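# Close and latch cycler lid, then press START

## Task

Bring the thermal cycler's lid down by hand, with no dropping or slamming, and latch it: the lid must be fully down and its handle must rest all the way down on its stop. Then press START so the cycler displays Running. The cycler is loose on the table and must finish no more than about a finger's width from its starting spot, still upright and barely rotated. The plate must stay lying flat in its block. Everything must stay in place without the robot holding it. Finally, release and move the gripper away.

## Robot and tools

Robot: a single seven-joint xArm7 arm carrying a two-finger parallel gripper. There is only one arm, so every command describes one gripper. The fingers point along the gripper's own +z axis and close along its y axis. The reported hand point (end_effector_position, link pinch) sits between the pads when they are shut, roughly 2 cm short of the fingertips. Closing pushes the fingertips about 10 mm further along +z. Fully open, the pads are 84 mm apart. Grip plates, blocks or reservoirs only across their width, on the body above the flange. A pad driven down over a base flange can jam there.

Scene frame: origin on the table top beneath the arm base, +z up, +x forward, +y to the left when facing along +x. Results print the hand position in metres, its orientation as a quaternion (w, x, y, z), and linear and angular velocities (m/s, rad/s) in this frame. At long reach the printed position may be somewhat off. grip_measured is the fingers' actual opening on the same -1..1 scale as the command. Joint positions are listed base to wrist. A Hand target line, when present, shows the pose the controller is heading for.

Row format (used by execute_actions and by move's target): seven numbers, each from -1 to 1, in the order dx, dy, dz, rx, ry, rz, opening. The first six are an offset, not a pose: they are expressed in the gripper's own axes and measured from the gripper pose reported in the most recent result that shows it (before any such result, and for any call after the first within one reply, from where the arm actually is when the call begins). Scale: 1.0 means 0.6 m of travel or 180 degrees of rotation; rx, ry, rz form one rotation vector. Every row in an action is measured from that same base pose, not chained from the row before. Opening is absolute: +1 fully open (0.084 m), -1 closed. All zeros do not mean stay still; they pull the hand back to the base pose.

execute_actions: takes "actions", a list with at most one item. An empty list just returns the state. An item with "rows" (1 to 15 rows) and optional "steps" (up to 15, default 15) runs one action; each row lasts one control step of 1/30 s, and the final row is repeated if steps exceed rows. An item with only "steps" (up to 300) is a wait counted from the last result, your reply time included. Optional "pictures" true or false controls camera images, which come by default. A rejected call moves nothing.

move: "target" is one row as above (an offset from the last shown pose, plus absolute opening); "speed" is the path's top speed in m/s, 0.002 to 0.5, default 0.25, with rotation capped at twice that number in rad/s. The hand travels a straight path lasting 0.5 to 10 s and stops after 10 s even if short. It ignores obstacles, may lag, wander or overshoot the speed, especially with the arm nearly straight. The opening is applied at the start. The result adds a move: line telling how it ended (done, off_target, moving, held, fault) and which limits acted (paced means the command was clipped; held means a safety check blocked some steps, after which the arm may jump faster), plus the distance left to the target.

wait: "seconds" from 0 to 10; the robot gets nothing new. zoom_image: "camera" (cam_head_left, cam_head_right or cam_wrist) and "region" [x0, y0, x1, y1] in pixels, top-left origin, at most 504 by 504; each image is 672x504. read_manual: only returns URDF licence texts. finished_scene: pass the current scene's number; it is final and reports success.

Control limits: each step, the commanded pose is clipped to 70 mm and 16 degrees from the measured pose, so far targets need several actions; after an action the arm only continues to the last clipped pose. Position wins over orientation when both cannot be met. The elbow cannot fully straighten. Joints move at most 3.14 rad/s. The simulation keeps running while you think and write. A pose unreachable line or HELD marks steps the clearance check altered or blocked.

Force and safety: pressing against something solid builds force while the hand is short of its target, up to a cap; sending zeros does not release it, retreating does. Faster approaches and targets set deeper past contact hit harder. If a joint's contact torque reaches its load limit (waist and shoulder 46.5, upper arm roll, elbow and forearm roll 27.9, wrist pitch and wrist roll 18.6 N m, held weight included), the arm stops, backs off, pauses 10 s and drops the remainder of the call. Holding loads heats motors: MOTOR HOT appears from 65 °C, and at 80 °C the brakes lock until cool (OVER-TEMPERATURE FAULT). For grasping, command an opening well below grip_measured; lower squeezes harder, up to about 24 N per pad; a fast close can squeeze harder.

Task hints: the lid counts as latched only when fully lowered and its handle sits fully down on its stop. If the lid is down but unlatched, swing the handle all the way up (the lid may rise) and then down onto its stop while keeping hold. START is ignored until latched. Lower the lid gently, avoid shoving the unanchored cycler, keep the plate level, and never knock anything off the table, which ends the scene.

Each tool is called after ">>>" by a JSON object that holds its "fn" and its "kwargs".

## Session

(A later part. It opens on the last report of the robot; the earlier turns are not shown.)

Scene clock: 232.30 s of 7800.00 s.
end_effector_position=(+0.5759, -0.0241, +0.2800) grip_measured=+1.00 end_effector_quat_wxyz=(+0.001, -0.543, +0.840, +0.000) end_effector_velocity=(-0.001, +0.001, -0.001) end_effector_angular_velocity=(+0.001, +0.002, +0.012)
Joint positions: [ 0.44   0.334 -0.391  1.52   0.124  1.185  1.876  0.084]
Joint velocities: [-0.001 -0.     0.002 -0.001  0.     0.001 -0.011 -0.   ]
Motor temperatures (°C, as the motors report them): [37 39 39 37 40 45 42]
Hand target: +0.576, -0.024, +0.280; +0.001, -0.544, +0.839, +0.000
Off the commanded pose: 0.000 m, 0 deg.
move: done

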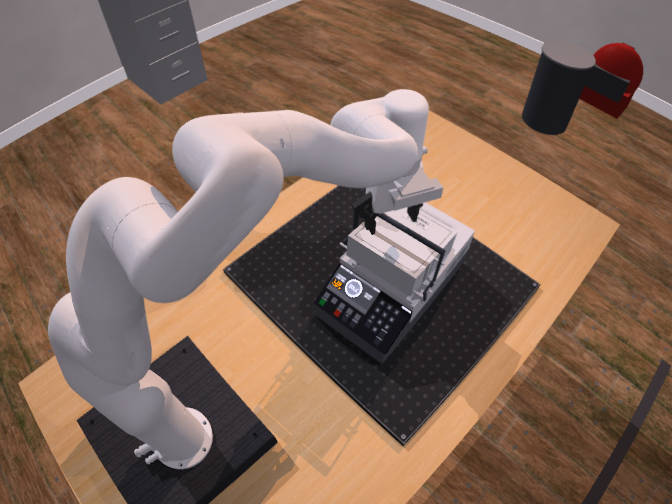

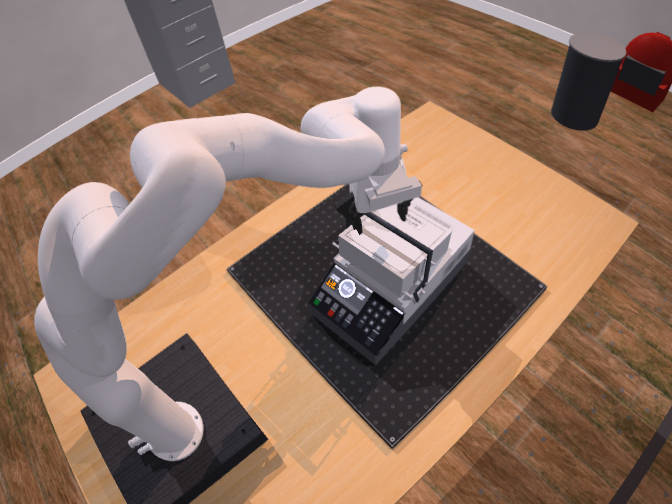

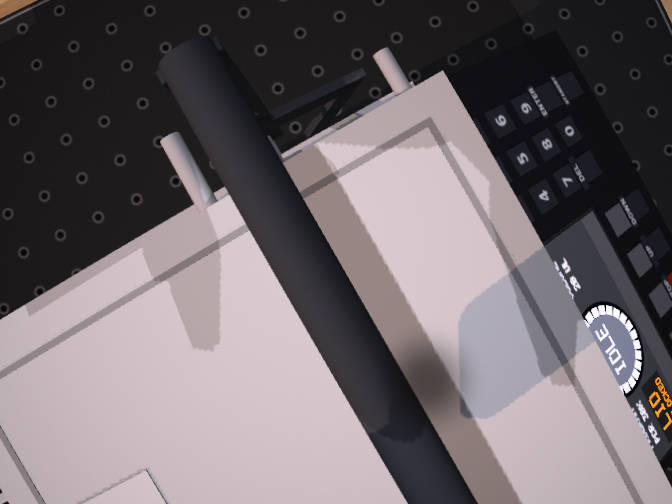

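>>> {"fn": "move", "kwargs": {"target": [0,0,-0.08,0,0,0,1]}}

>>> {"fn": "move", "kwargs": {"target": [0.066,0.257,-0.293,0,0,-0.634,1], "speed": 0.4}}

Scene clock: 234.70 s of 7800.00 s.
end_effector_position=(+0.5757, -0.0240, +0.3272) grip_measured=+1.00 end_effector_quat_wxyz=(+0.001, -0.543, +0.839, +0.001) end_effector_velocity=(+0.000, -0.000, +0.004) end_effector_angular_velocity=(-0.000, +0.000, -0.001)
Joint positions: [ 0.438  0.316 -0.396  1.631  0.113  1.313  1.884  0.084]
Joint velocities: [-0.001  0.001 -0.     0.013 -0.     0.012  0.     0.   ]
Motor temperatures (°C, as the motors report them): [37 39 39 37 40 45 42]
Hand target: +0.576, -0.024, +0.328; +0.001, -0.543, +0.839, +0.000
Off the commanded pose: 0.001 m, 0 deg.
move: done

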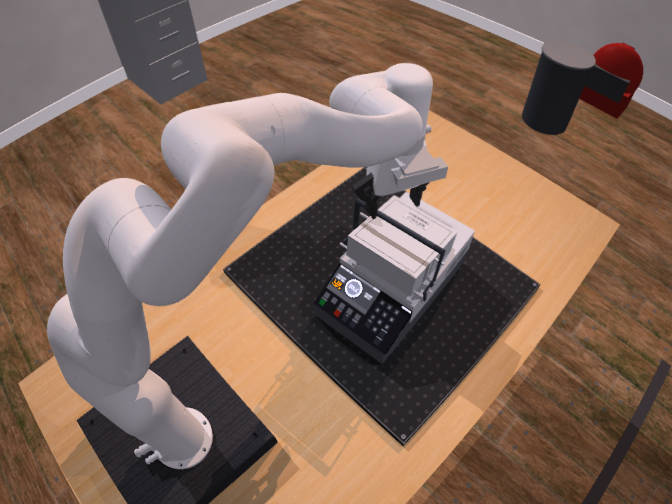

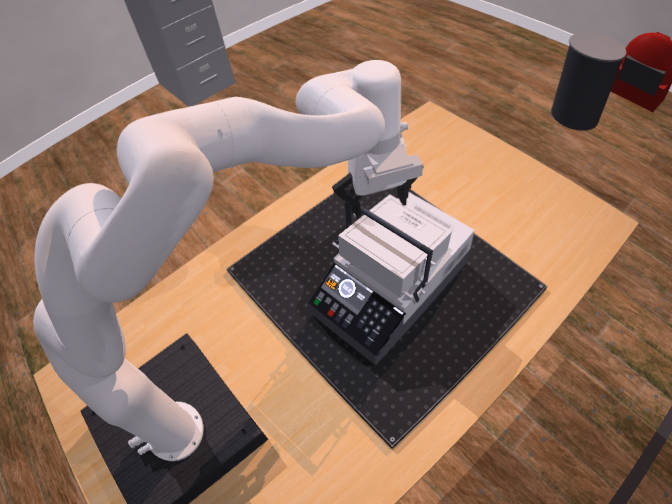

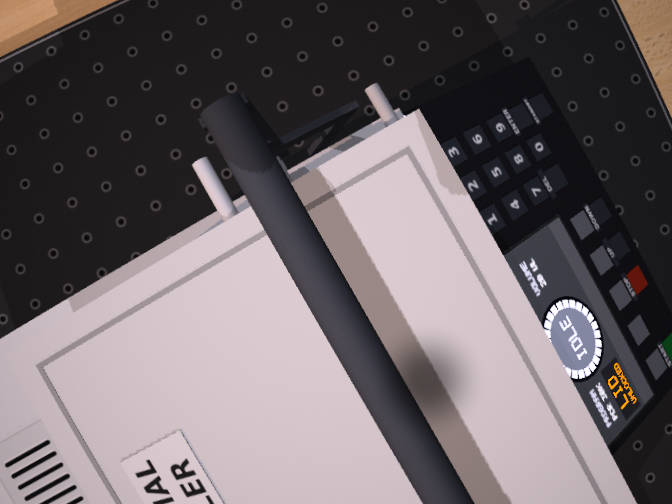

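Scene clock: 237.73 s of 7800.00 s.
end_effector_position=(+0.4191, +0.0038, +0.5033) grip_measured=+1.00 end_effector_quat_wxyz=(-0.001, +1.000, -0.000, -0.000) end_effector_velocity=(-0.000, -0.000, +0.003) end_effector_angular_velocity=(+0.002, -0.005, +0.008)
Joint positions: [ 0.527 -0.182 -0.297  1.568 -0.069  1.718  0.082  0.084]
Joint velocities: [ 0.001 -0.003 -0.001  0.005  0.     0.002 -0.008 -0.   ]
Motor temperatures (°C, as the motors report them): [37 39 39 37 40 45 42]
Hand target: +0.419, +0.004, +0.504; -0.001, +1.000, +0.000, +0.000
Off the commanded pose: 0.001 m, 0 deg.
move: done

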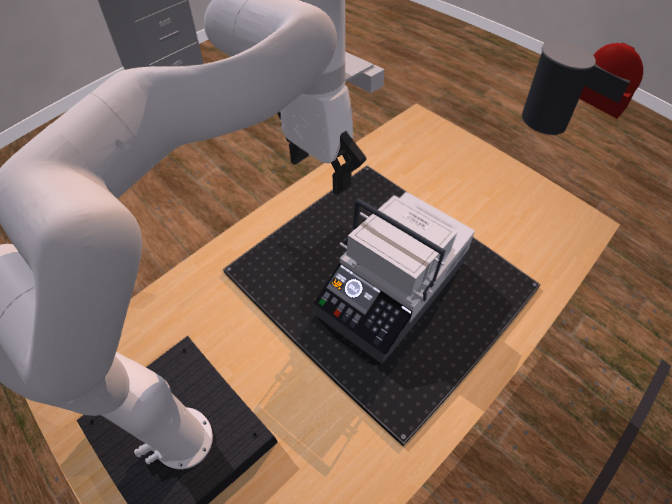

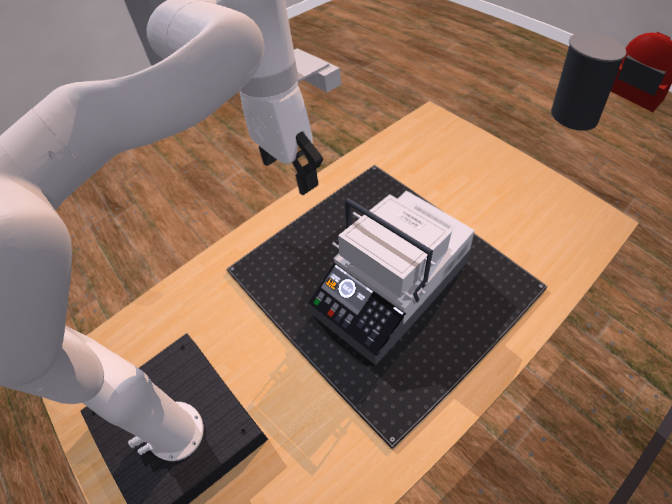

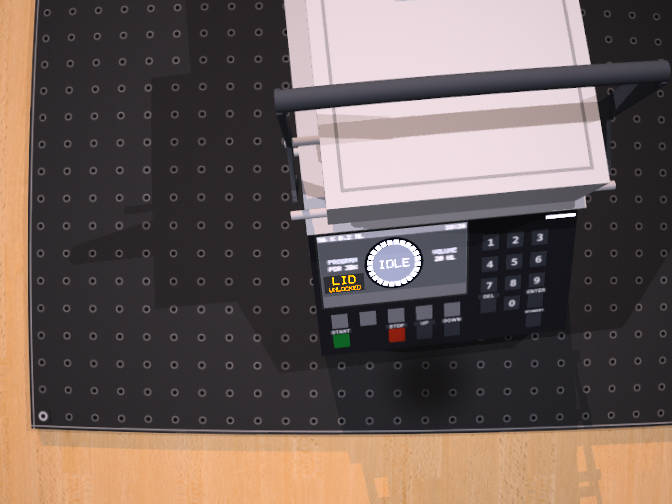

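>>> {"fn": "move", "kwargs": {"target": [0.258,0.061,0.28,0,0,0.472,0.2], "speed": 0.4}}

>>> {"fn": "move", "kwargs": {"target": [0,0,0.092,0,0,0,0.2], "speed": 0.1}}

>>> {"fn": "move", "kwargs": {"target": [0,0,0,0,0,0,-0.9]}}

>>> {"fn": "move", "kwargs": {"target": [0,-0.05,0,0,0,0,-0.9], "speed": 0.03}}

Scene clock: 243.07 s of 7800.00 s.
end_effector_position=(+0.5735, -0.0339, +0.3351) grip_measured=+0.19 end_effector_quat_wxyz=(-0.001, +0.737, -0.676, -0.000) end_effector_velocity=(+0.000, +0.000, -0.004) end_effector_angular_velocity=(-0.000, +0.007, -0.008)
Joint positions: [ 0.42   0.307 -0.395  1.642  0.11   1.332  1.36   0.052]
Joint velocities: [ 0.     0.008 -0.     0.001  0.002  0.001  0.007 -0.   ]
Motor temperatures (°C, as the motors report them): [37 39 39 37 40 45 41]
Hand target: +0.574, -0.034, +0.335; -0.001, +0.737, -0.676, -0.001
Off the commanded pose: 0.001 m, 0 deg.
move: done

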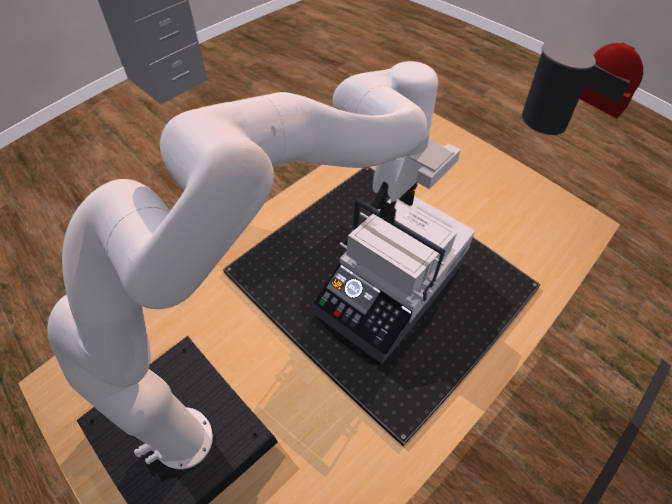

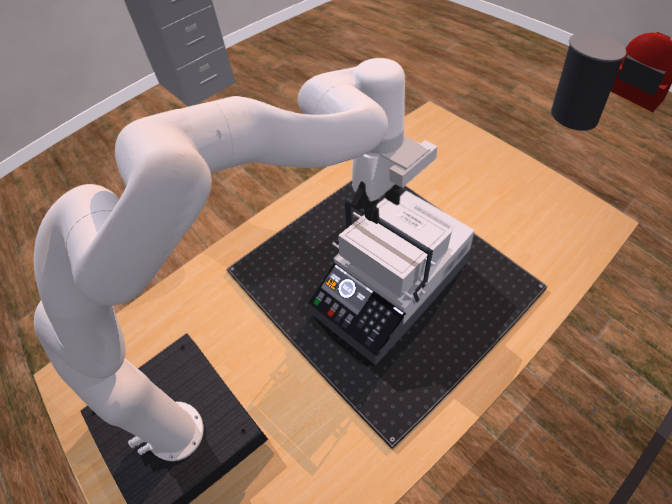

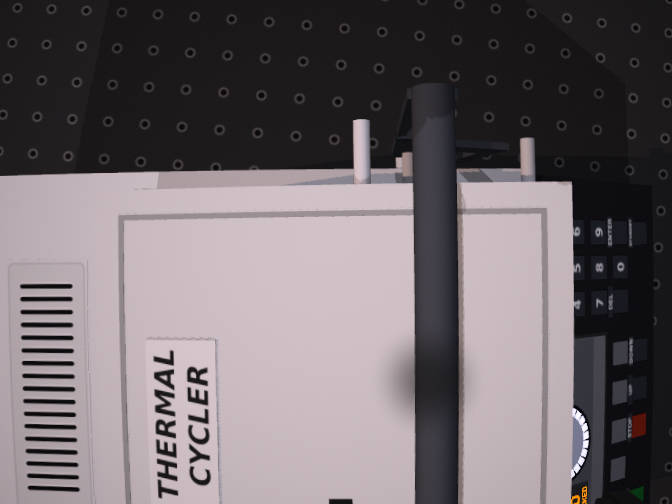

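Scene clock: 243.97 s of 7800.00 s.
end_effector_position=(+0.5736, -0.0341, +0.2806) grip_measured=+0.19 end_effector_quat_wxyz=(-0.001, +0.737, -0.676, +0.000) end_effector_velocity=(+0.000, -0.000, -0.002) end_effector_angular_velocity=(+0.000, -0.003, +0.000)
Joint positions: [ 0.423  0.327 -0.39   1.512  0.121  1.183  1.351  0.052]
Joint velocities: [-0.     0.     0.001 -0.006  0.001 -0.01  -0.001 -0.   ]
Motor temperatures (°C, as the motors report them): [37 39 39 37 40 45 41]
Hand target: +0.573, -0.034, +0.280; -0.001, +0.737, -0.676, -0.000
Off the commanded pose: 0.001 m, 0 deg.
move: done

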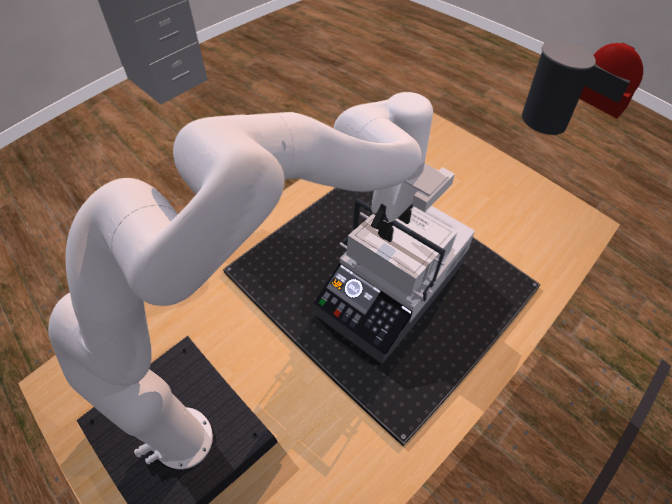

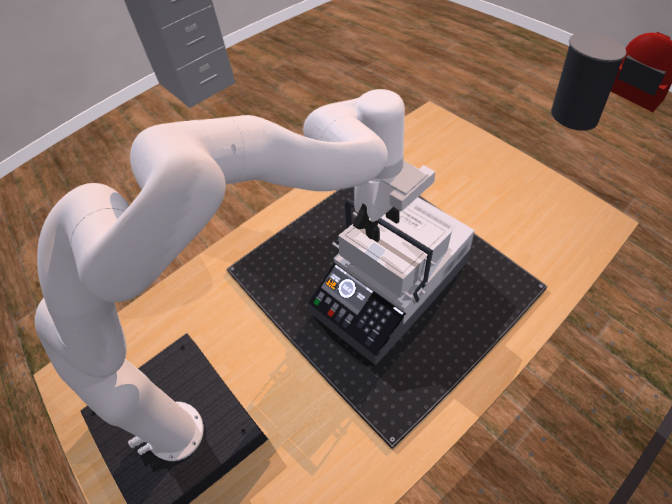

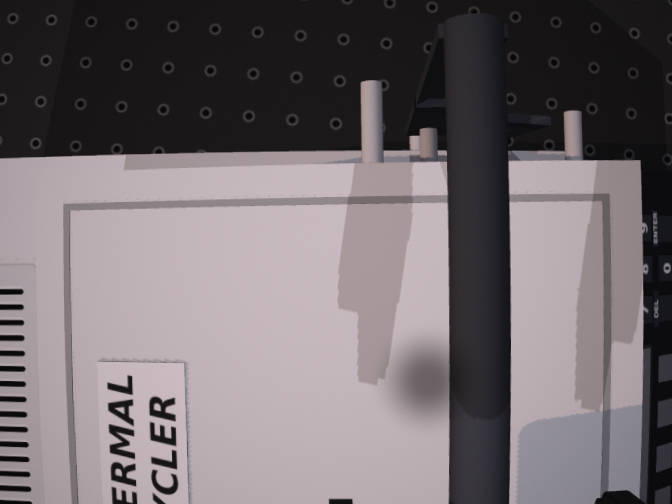

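Scene clock: 244.47 s of 7800.00 s.
end_effector_position=(+0.5737, -0.0341, +0.2807) grip_measured=-0.74 end_effector_quat_wxyz=(-0.001, +0.737, -0.676, +0.000) end_effector_velocity=(-0.000, +0.001, -0.000) end_effector_angular_velocity=(+0.001, +0.001, -0.001)
Joint positions: [ 0.423  0.327 -0.39   1.512  0.121  1.183  1.351  0.012]
Joint velocities: [0.    0.    0.    0.    0.001 0.001 0.002 0.   ]
Motor temperatures (°C, as the motors report them): [37 39 39 37 40 45 41]
Hand target: +0.574, -0.034, +0.281; -0.001, +0.737, -0.676, +0.000
Off the commanded pose: 0.000 m, 0 deg.
move: done

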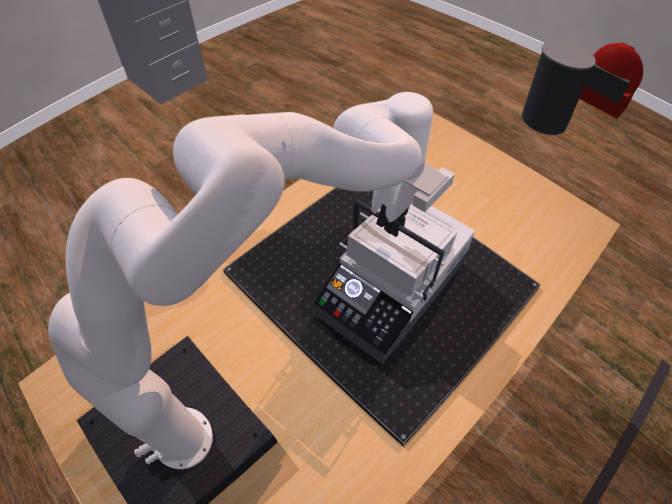

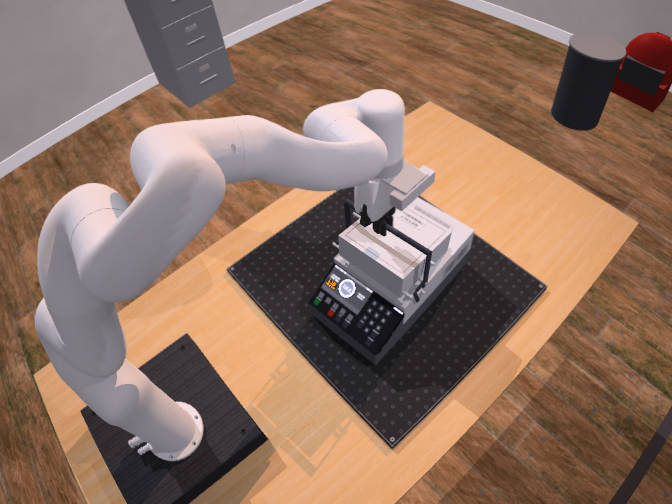

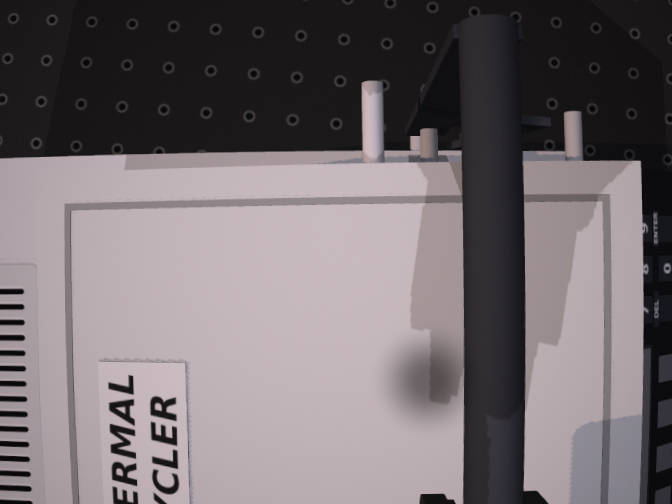

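Scene clock: 245.83 s of 7800.00 s.
end_effector_position=(+0.6036, -0.0314, +0.2830) grip_measured=-0.74 end_effector_quat_wxyz=(-0.003, +0.737, -0.676, +0.001) end_effector_velocity=(+0.001, -0.000, -0.001) end_effector_angular_velocity=(-0.001, -0.001, +0.001)
Joint positions: [ 0.395  0.435 -0.379  1.672  0.156  1.237  1.342  0.012]
Joint velocities: [-0.001  0.006  0.     0.005  0.001 -0.001 -0.001  0.001]
Motor temperatures (°C, as the motors report them): [37 39 39 37 40 45 41]
Hand target: +0.604, -0.032, +0.281; -0.001, +0.737, -0.676, +0.000
Off the commanded pose: 0.002 m, 0 deg.
move: done

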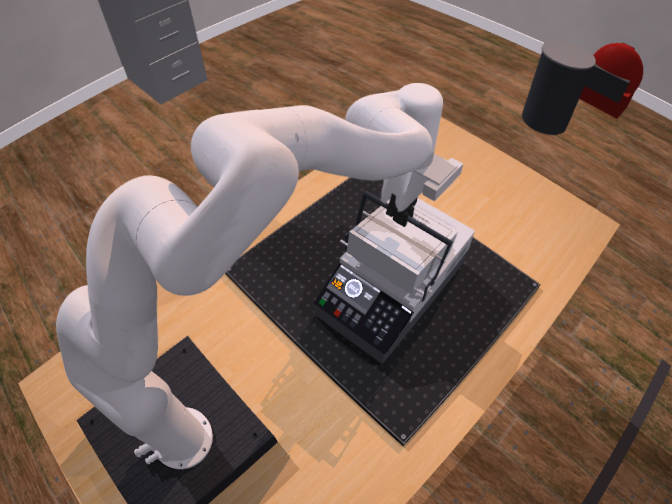

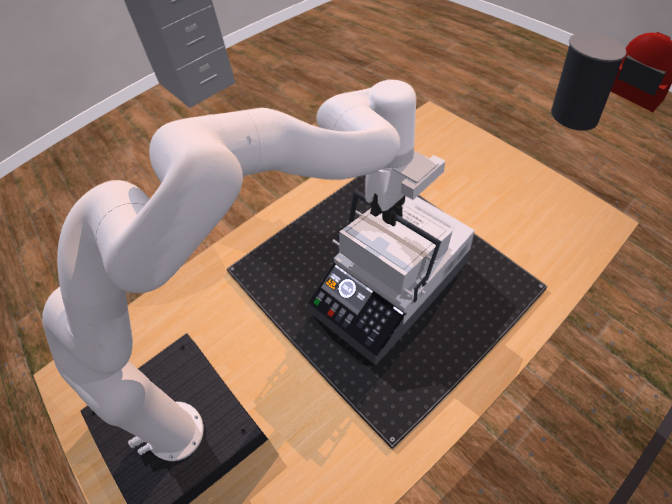

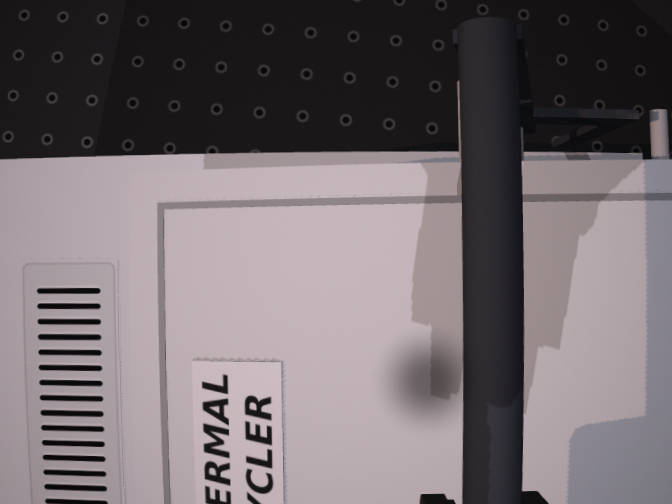

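>>> {"fn": "move", "kwargs": {"target": [0,0.05,0.002,0,0,0,-0.9], "speed": 0.03}}

>>> {"fn": "move", "kwargs": {"target": [0,0.056,0.014,0,0,0,-0.9], "speed": 0.03}}

>>> {"fn": "move", "kwargs": {"target": [0,0.065,0.042,0,0,0,-0.9], "speed": 0.03}}

Scene clock: 248.87 s of 7800.00 s.
end_effector_position=(+0.5740, -0.0340, +0.2819) grip_measured=-0.74 end_effector_quat_wxyz=(-0.003, +0.737, -0.676, +0.001) end_effector_velocity=(-0.002, -0.000, -0.001) end_effector_angular_velocity=(-0.000, +0.003, -0.001)
Joint positions: [ 0.423  0.324 -0.389  1.512  0.121  1.182  1.351  0.012]
Joint velocities: [ 0.002 -0.005 -0.001 -0.01  -0.002 -0.002  0.001 -0.   ]
Motor temperatures (°C, as the motors report them): [37 39 39 37 40 45 41]
Hand target: +0.574, -0.034, +0.282; -0.003, +0.737, -0.676, +0.001
Off the commanded pose: 0.000 m, 0 deg.
move: done

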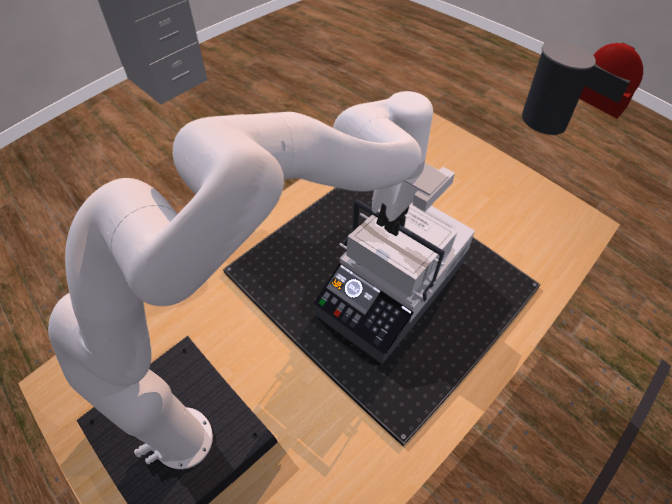

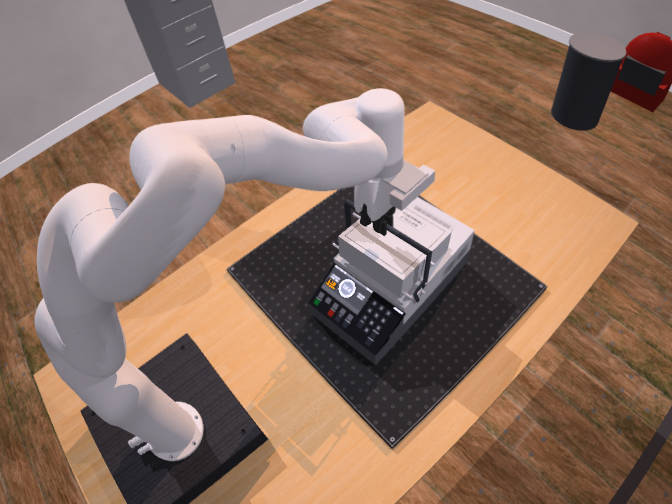

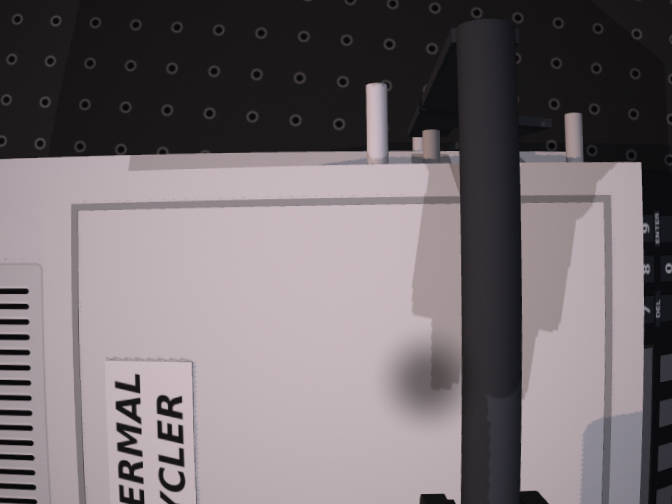

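Scene clock: 250.30 s of 7800.00 s.
end_effector_position=(+0.5407, -0.0371, +0.2734) grip_measured=-0.74 end_effector_quat_wxyz=(-0.002, +0.737, -0.676, +0.001) end_effector_velocity=(-0.001, -0.000, +0.000) end_effector_angular_velocity=(-0.001, -0.002, +0.000)
Joint positions: [ 0.447  0.212 -0.398  1.34   0.08   1.114  1.366  0.012]
Joint velocities: [ 0.001 -0.005 -0.    -0.006 -0.002 -0.004  0.001 -0.   ]
Motor temperatures (°C, as the motors report them): [37 39 38 37 40 45 41]
Hand target: +0.541, -0.037, +0.274; -0.003, +0.737, -0.676, +0.001
Off the commanded pose: 0.000 m, 0 deg.
move: done

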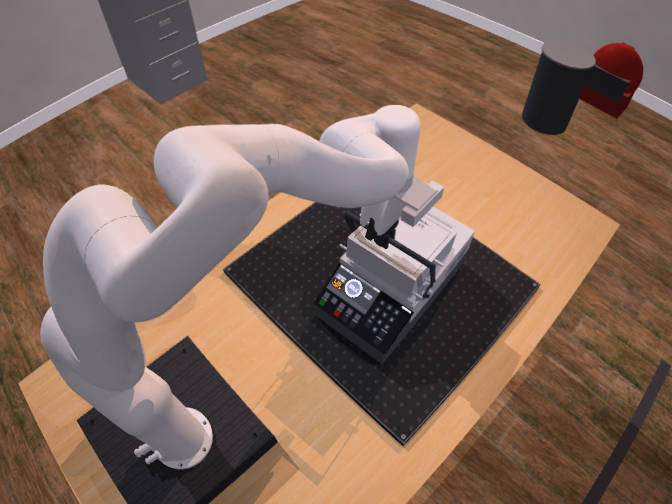

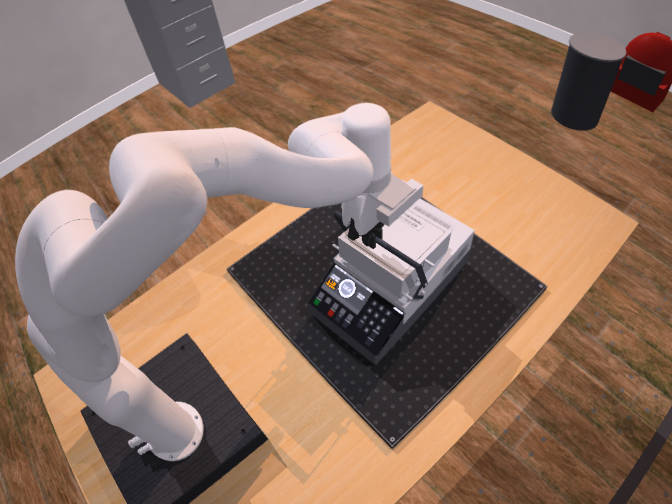

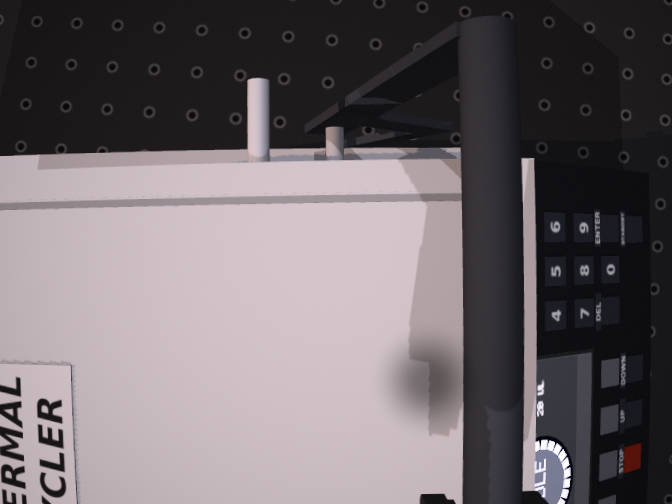

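Scene clock: 252.13 s of 7800.00 s.
end_effector_position=(+0.5024, -0.0402, +0.2471) grip_measured=-0.74 end_effector_quat_wxyz=(-0.002, +0.737, -0.676, +0.002) end_effector_velocity=(-0.006, +0.002, +0.001) end_effector_angular_velocity=(+0.006, +0.011, +0.002)
Joint positions: [ 0.461  0.107 -0.403  1.133  0.037  1.003  1.384  0.012]
Joint velocities: [ 0.001 -0.015  0.002 -0.012 -0.002  0.013  0.001 -0.   ]
Motor temperatures (°C, as the motors report them): [37 39 38 37 40 45 41]
Hand target: +0.502, -0.040, +0.248; -0.002, +0.737, -0.676, +0.001
Off the commanded pose: 0.001 m, 0 deg.
move: done

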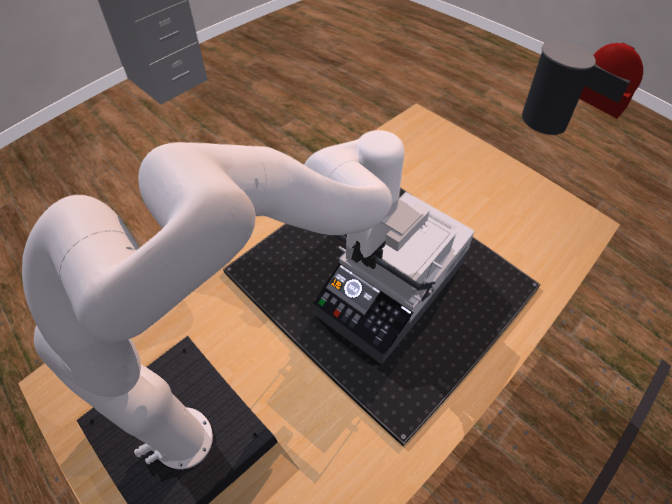

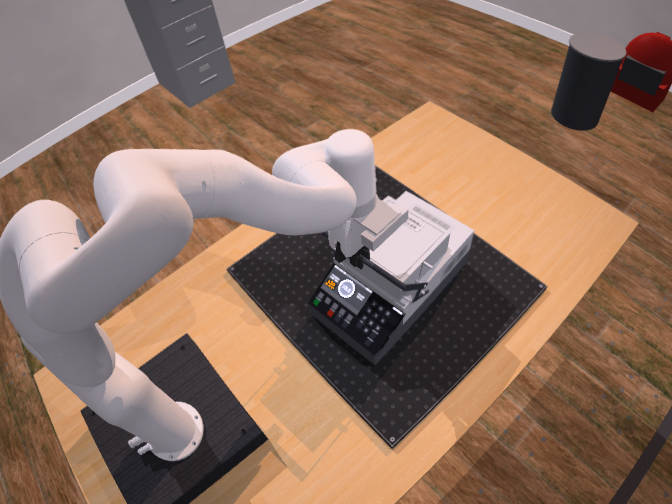

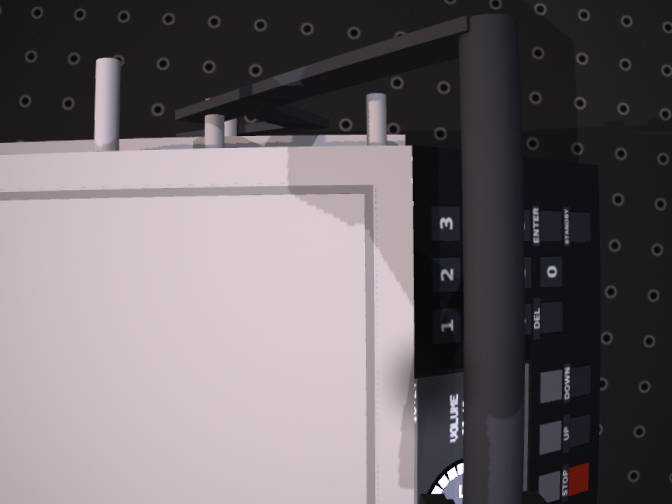

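>>> {"fn": "move", "kwargs": {"target": [0,0.041,0.037,0,0,0,-0.9], "speed": 0.03}}

>>> {"fn": "move", "kwargs": {"target": [0,0.022,0.05,0,0,0,-0.9], "speed": 0.03}}

>>> {"fn": "move", "kwargs": {"target": [0,0.004,0.03,0,0,0,-0.9], "speed": 0.02}}

Scene clock: 255.67 s of 7800.00 s.
end_effector_position=(+0.4803, -0.0424, +0.2260) grip_measured=-0.74 end_effector_quat_wxyz=(-0.005, +0.737, -0.676, +0.005) end_effector_velocity=(-0.001, -0.001, -0.002) end_effector_angular_velocity=(-0.001, -0.001, -0.001)
Joint positions: [ 0.463  0.055 -0.406  1.006  0.014  0.915  1.392  0.011]
Joint velocities: [-0.    -0.001 -0.001 -0.007 -0.002 -0.007  0.001 -0.   ]
Motor temperatures (°C, as the motors report them): [37 39 38 37 40 45 41]
Hand target: +0.478, -0.042, +0.225; -0.002, +0.737, -0.676, +0.002
Off the commanded pose: 0.003 m, 1 deg.
move: done

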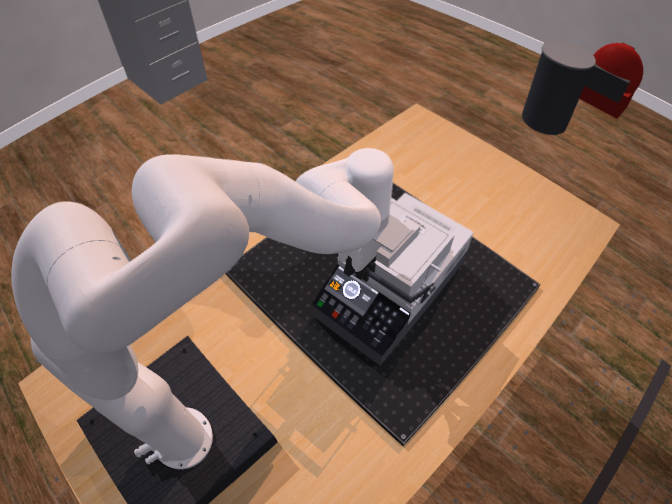

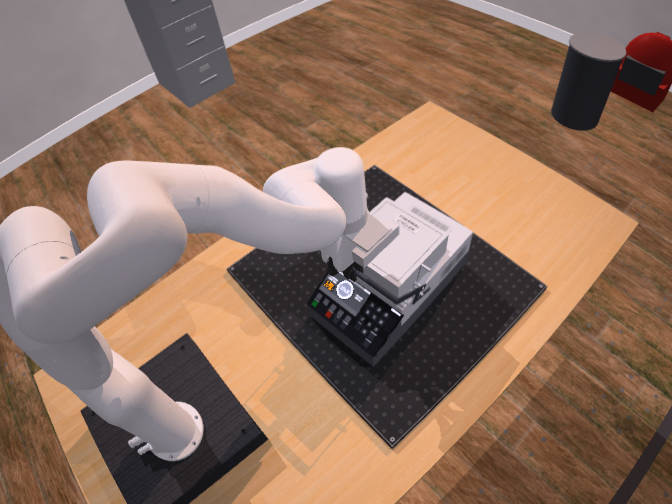

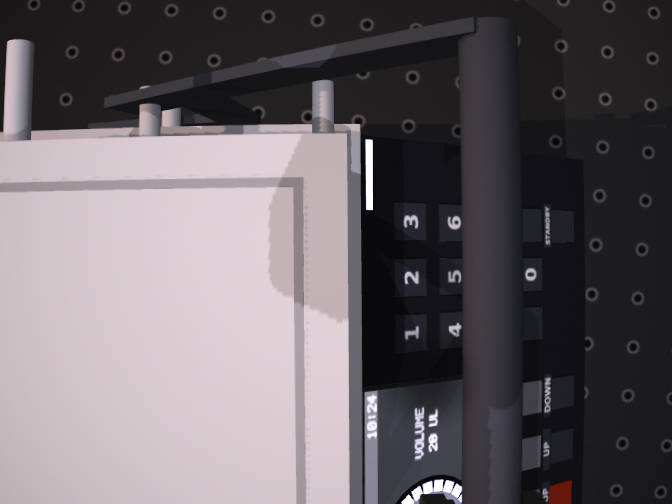

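Scene clock: 257.03 s of 7800.00 s.
end_effector_position=(+0.4678, -0.0438, +0.1963) grip_measured=-0.74 end_effector_quat_wxyz=(-0.005, +0.737, -0.676, +0.005) end_effector_velocity=(-0.000, +0.000, -0.000) end_effector_angular_velocity=(+0.001, -0.003, -0.000)
Joint positions: [ 0.46   0.063 -0.408  0.92   0.019  0.821  1.383  0.012]
Joint velocities: [ 0.    -0.001 -0.    -0.004  0.001 -0.005 -0.001  0.   ]
Motor temperatures (°C, as the motors report them): [37 39 38 37 40 45 41]
Hand target: +0.468, -0.044, +0.196; -0.005, +0.737, -0.676, +0.005
Off the commanded pose: 0.001 m, 0 deg.
move: done

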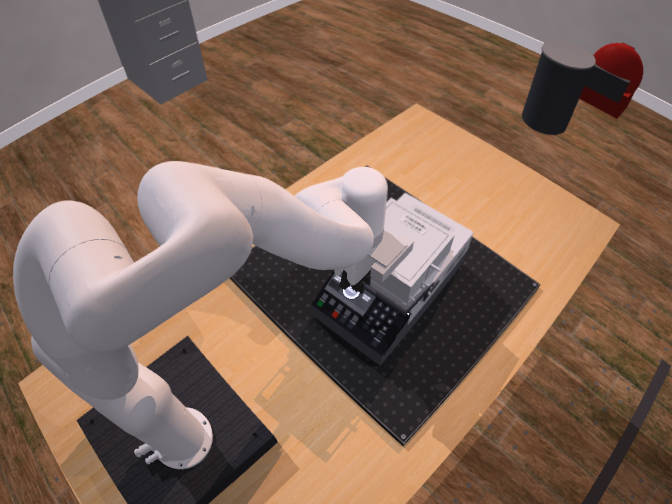

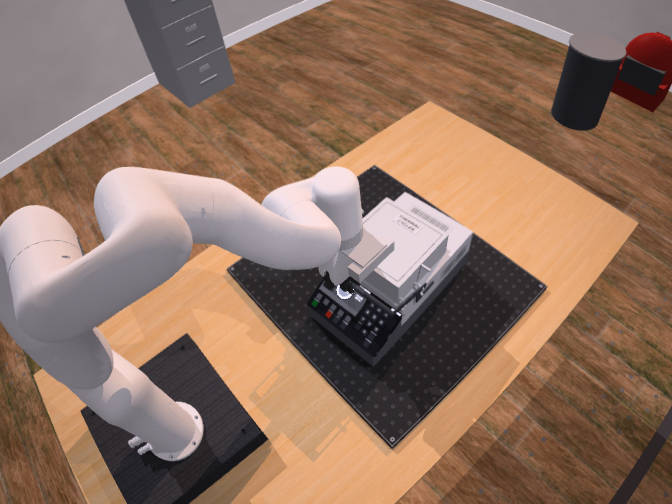

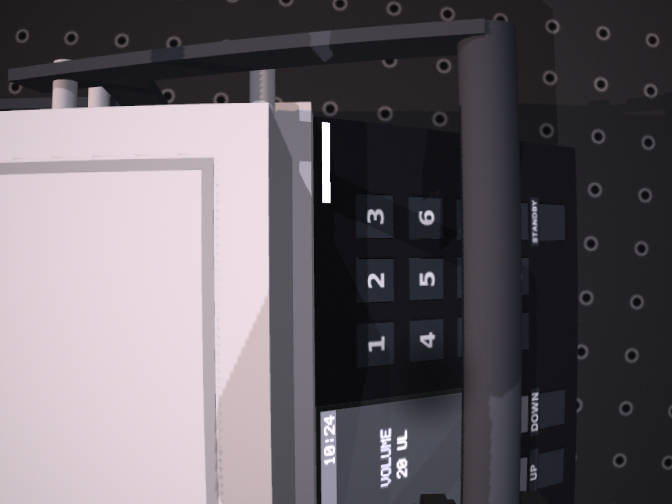

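Scene clock: 258.20 s of 7800.00 s.
end_effector_position=(+0.4671, -0.0443, +0.1795) grip_measured=-0.74 end_effector_quat_wxyz=(-0.006, +0.737, -0.676, +0.007) end_effector_velocity=(+0.000, +0.000, -0.001) end_effector_angular_velocity=(-0.000, +0.002, +0.002)
Joint positions: [ 0.458  0.091 -0.408  0.896  0.036  0.767  1.37   0.012]
Joint velocities: [ 0.     0.003  0.     0.002  0.001  0.    -0.002  0.   ]
Motor temperatures (°C, as the motors report them): [37 39 38 37 40 45 41]
Hand target: +0.466, -0.044, +0.178; -0.005, +0.737, -0.676, +0.005
Off the commanded pose: 0.002 m, 0 deg.
move: done

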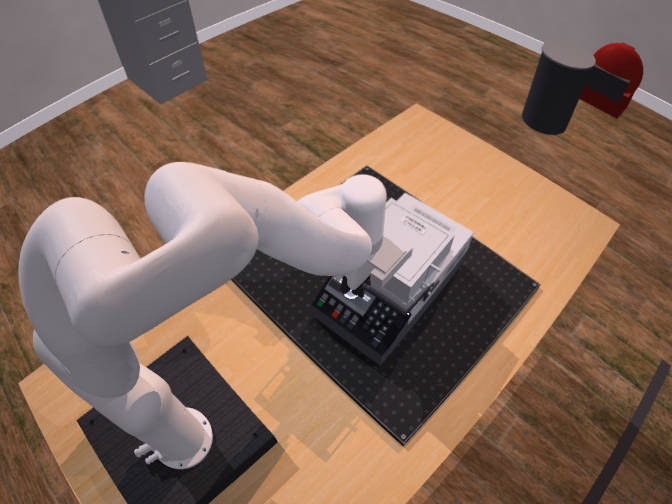

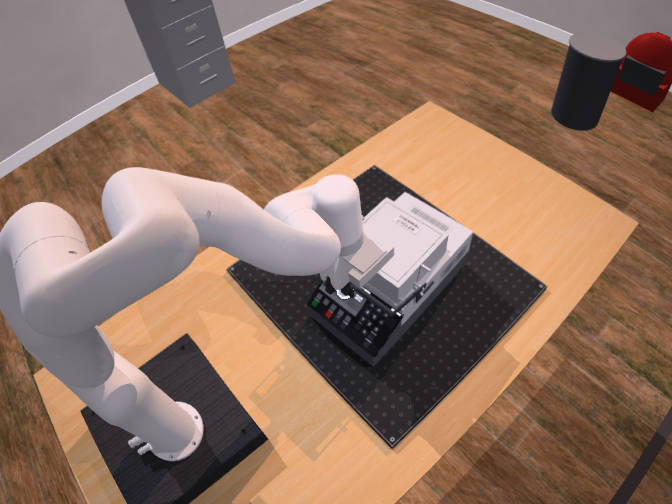

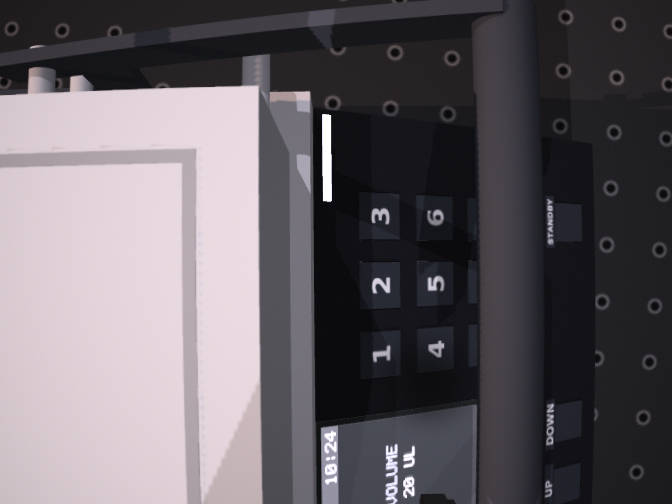

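>>> {"fn": "move", "kwargs": {"target": [0,0,-0.12,0,0,0,0], "speed": 0.1}}

>>> {"fn": "zoom_image", "kwargs": {"camera": "cam_head_right", "region": [290,200,490,380]}}

Scene clock: 260.60 s of 7800.00 s.
end_effector_position=(+0.4656, -0.0440, +0.2510) grip_measured=-0.01 end_effector_quat_wxyz=(-0.006, +0.737, -0.676, +0.007) end_effector_velocity=(+0.001, +0.000, +0.003) end_effector_angular_velocity=(+0.001, -0.003, -0.000)
Joint positions: [ 0.466 -0.033 -0.405  0.985 -0.029  0.972  1.419  0.044]
Joint velocities: [-0.    -0.004  0.001  0.005 -0.001  0.005  0.001  0.   ]
Motor temperatures (°C, as the motors report them): [37 39 38 37 40 45 41]
Hand target: +0.466, -0.044, +0.252; -0.006, +0.737, -0.676, +0.007
Off the commanded pose: 0.001 m, 0 deg.
move: done

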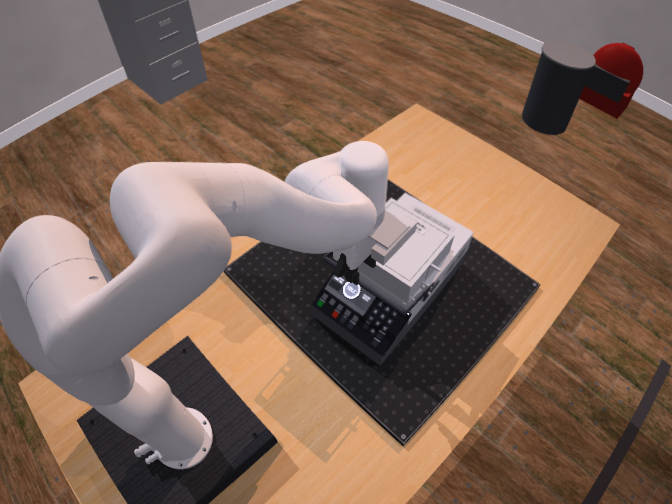

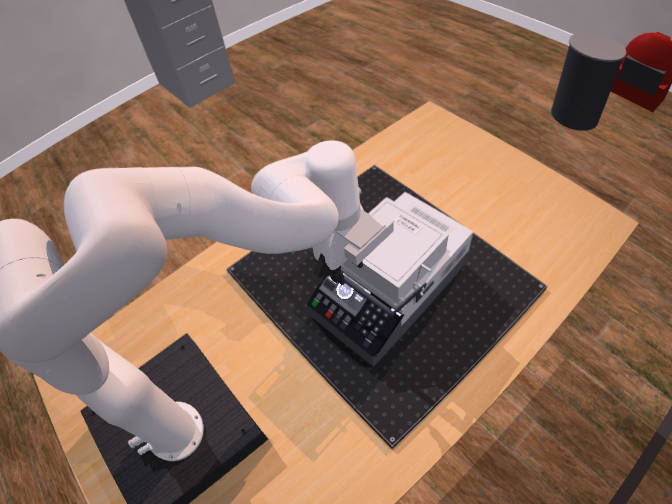

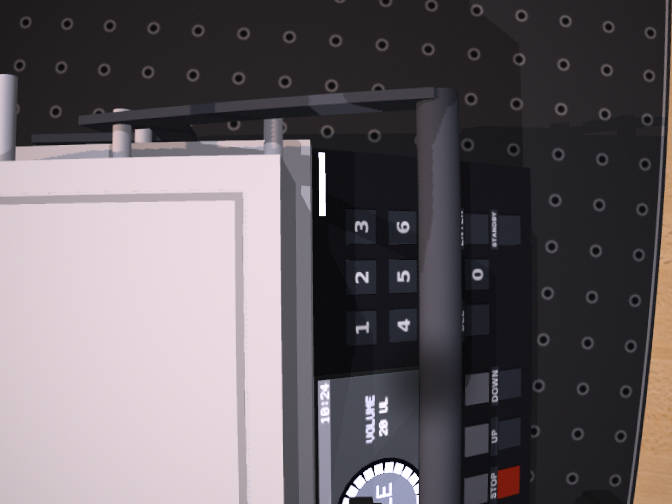

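Region (290, 200, 490, 380) of cam_head_right's 672x504 image, scaled by 2.520, with more detail than that image has; it fills the top 454 rows of this view, and the rest is white.

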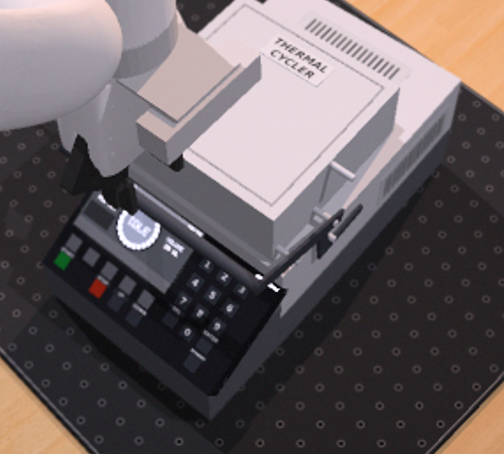

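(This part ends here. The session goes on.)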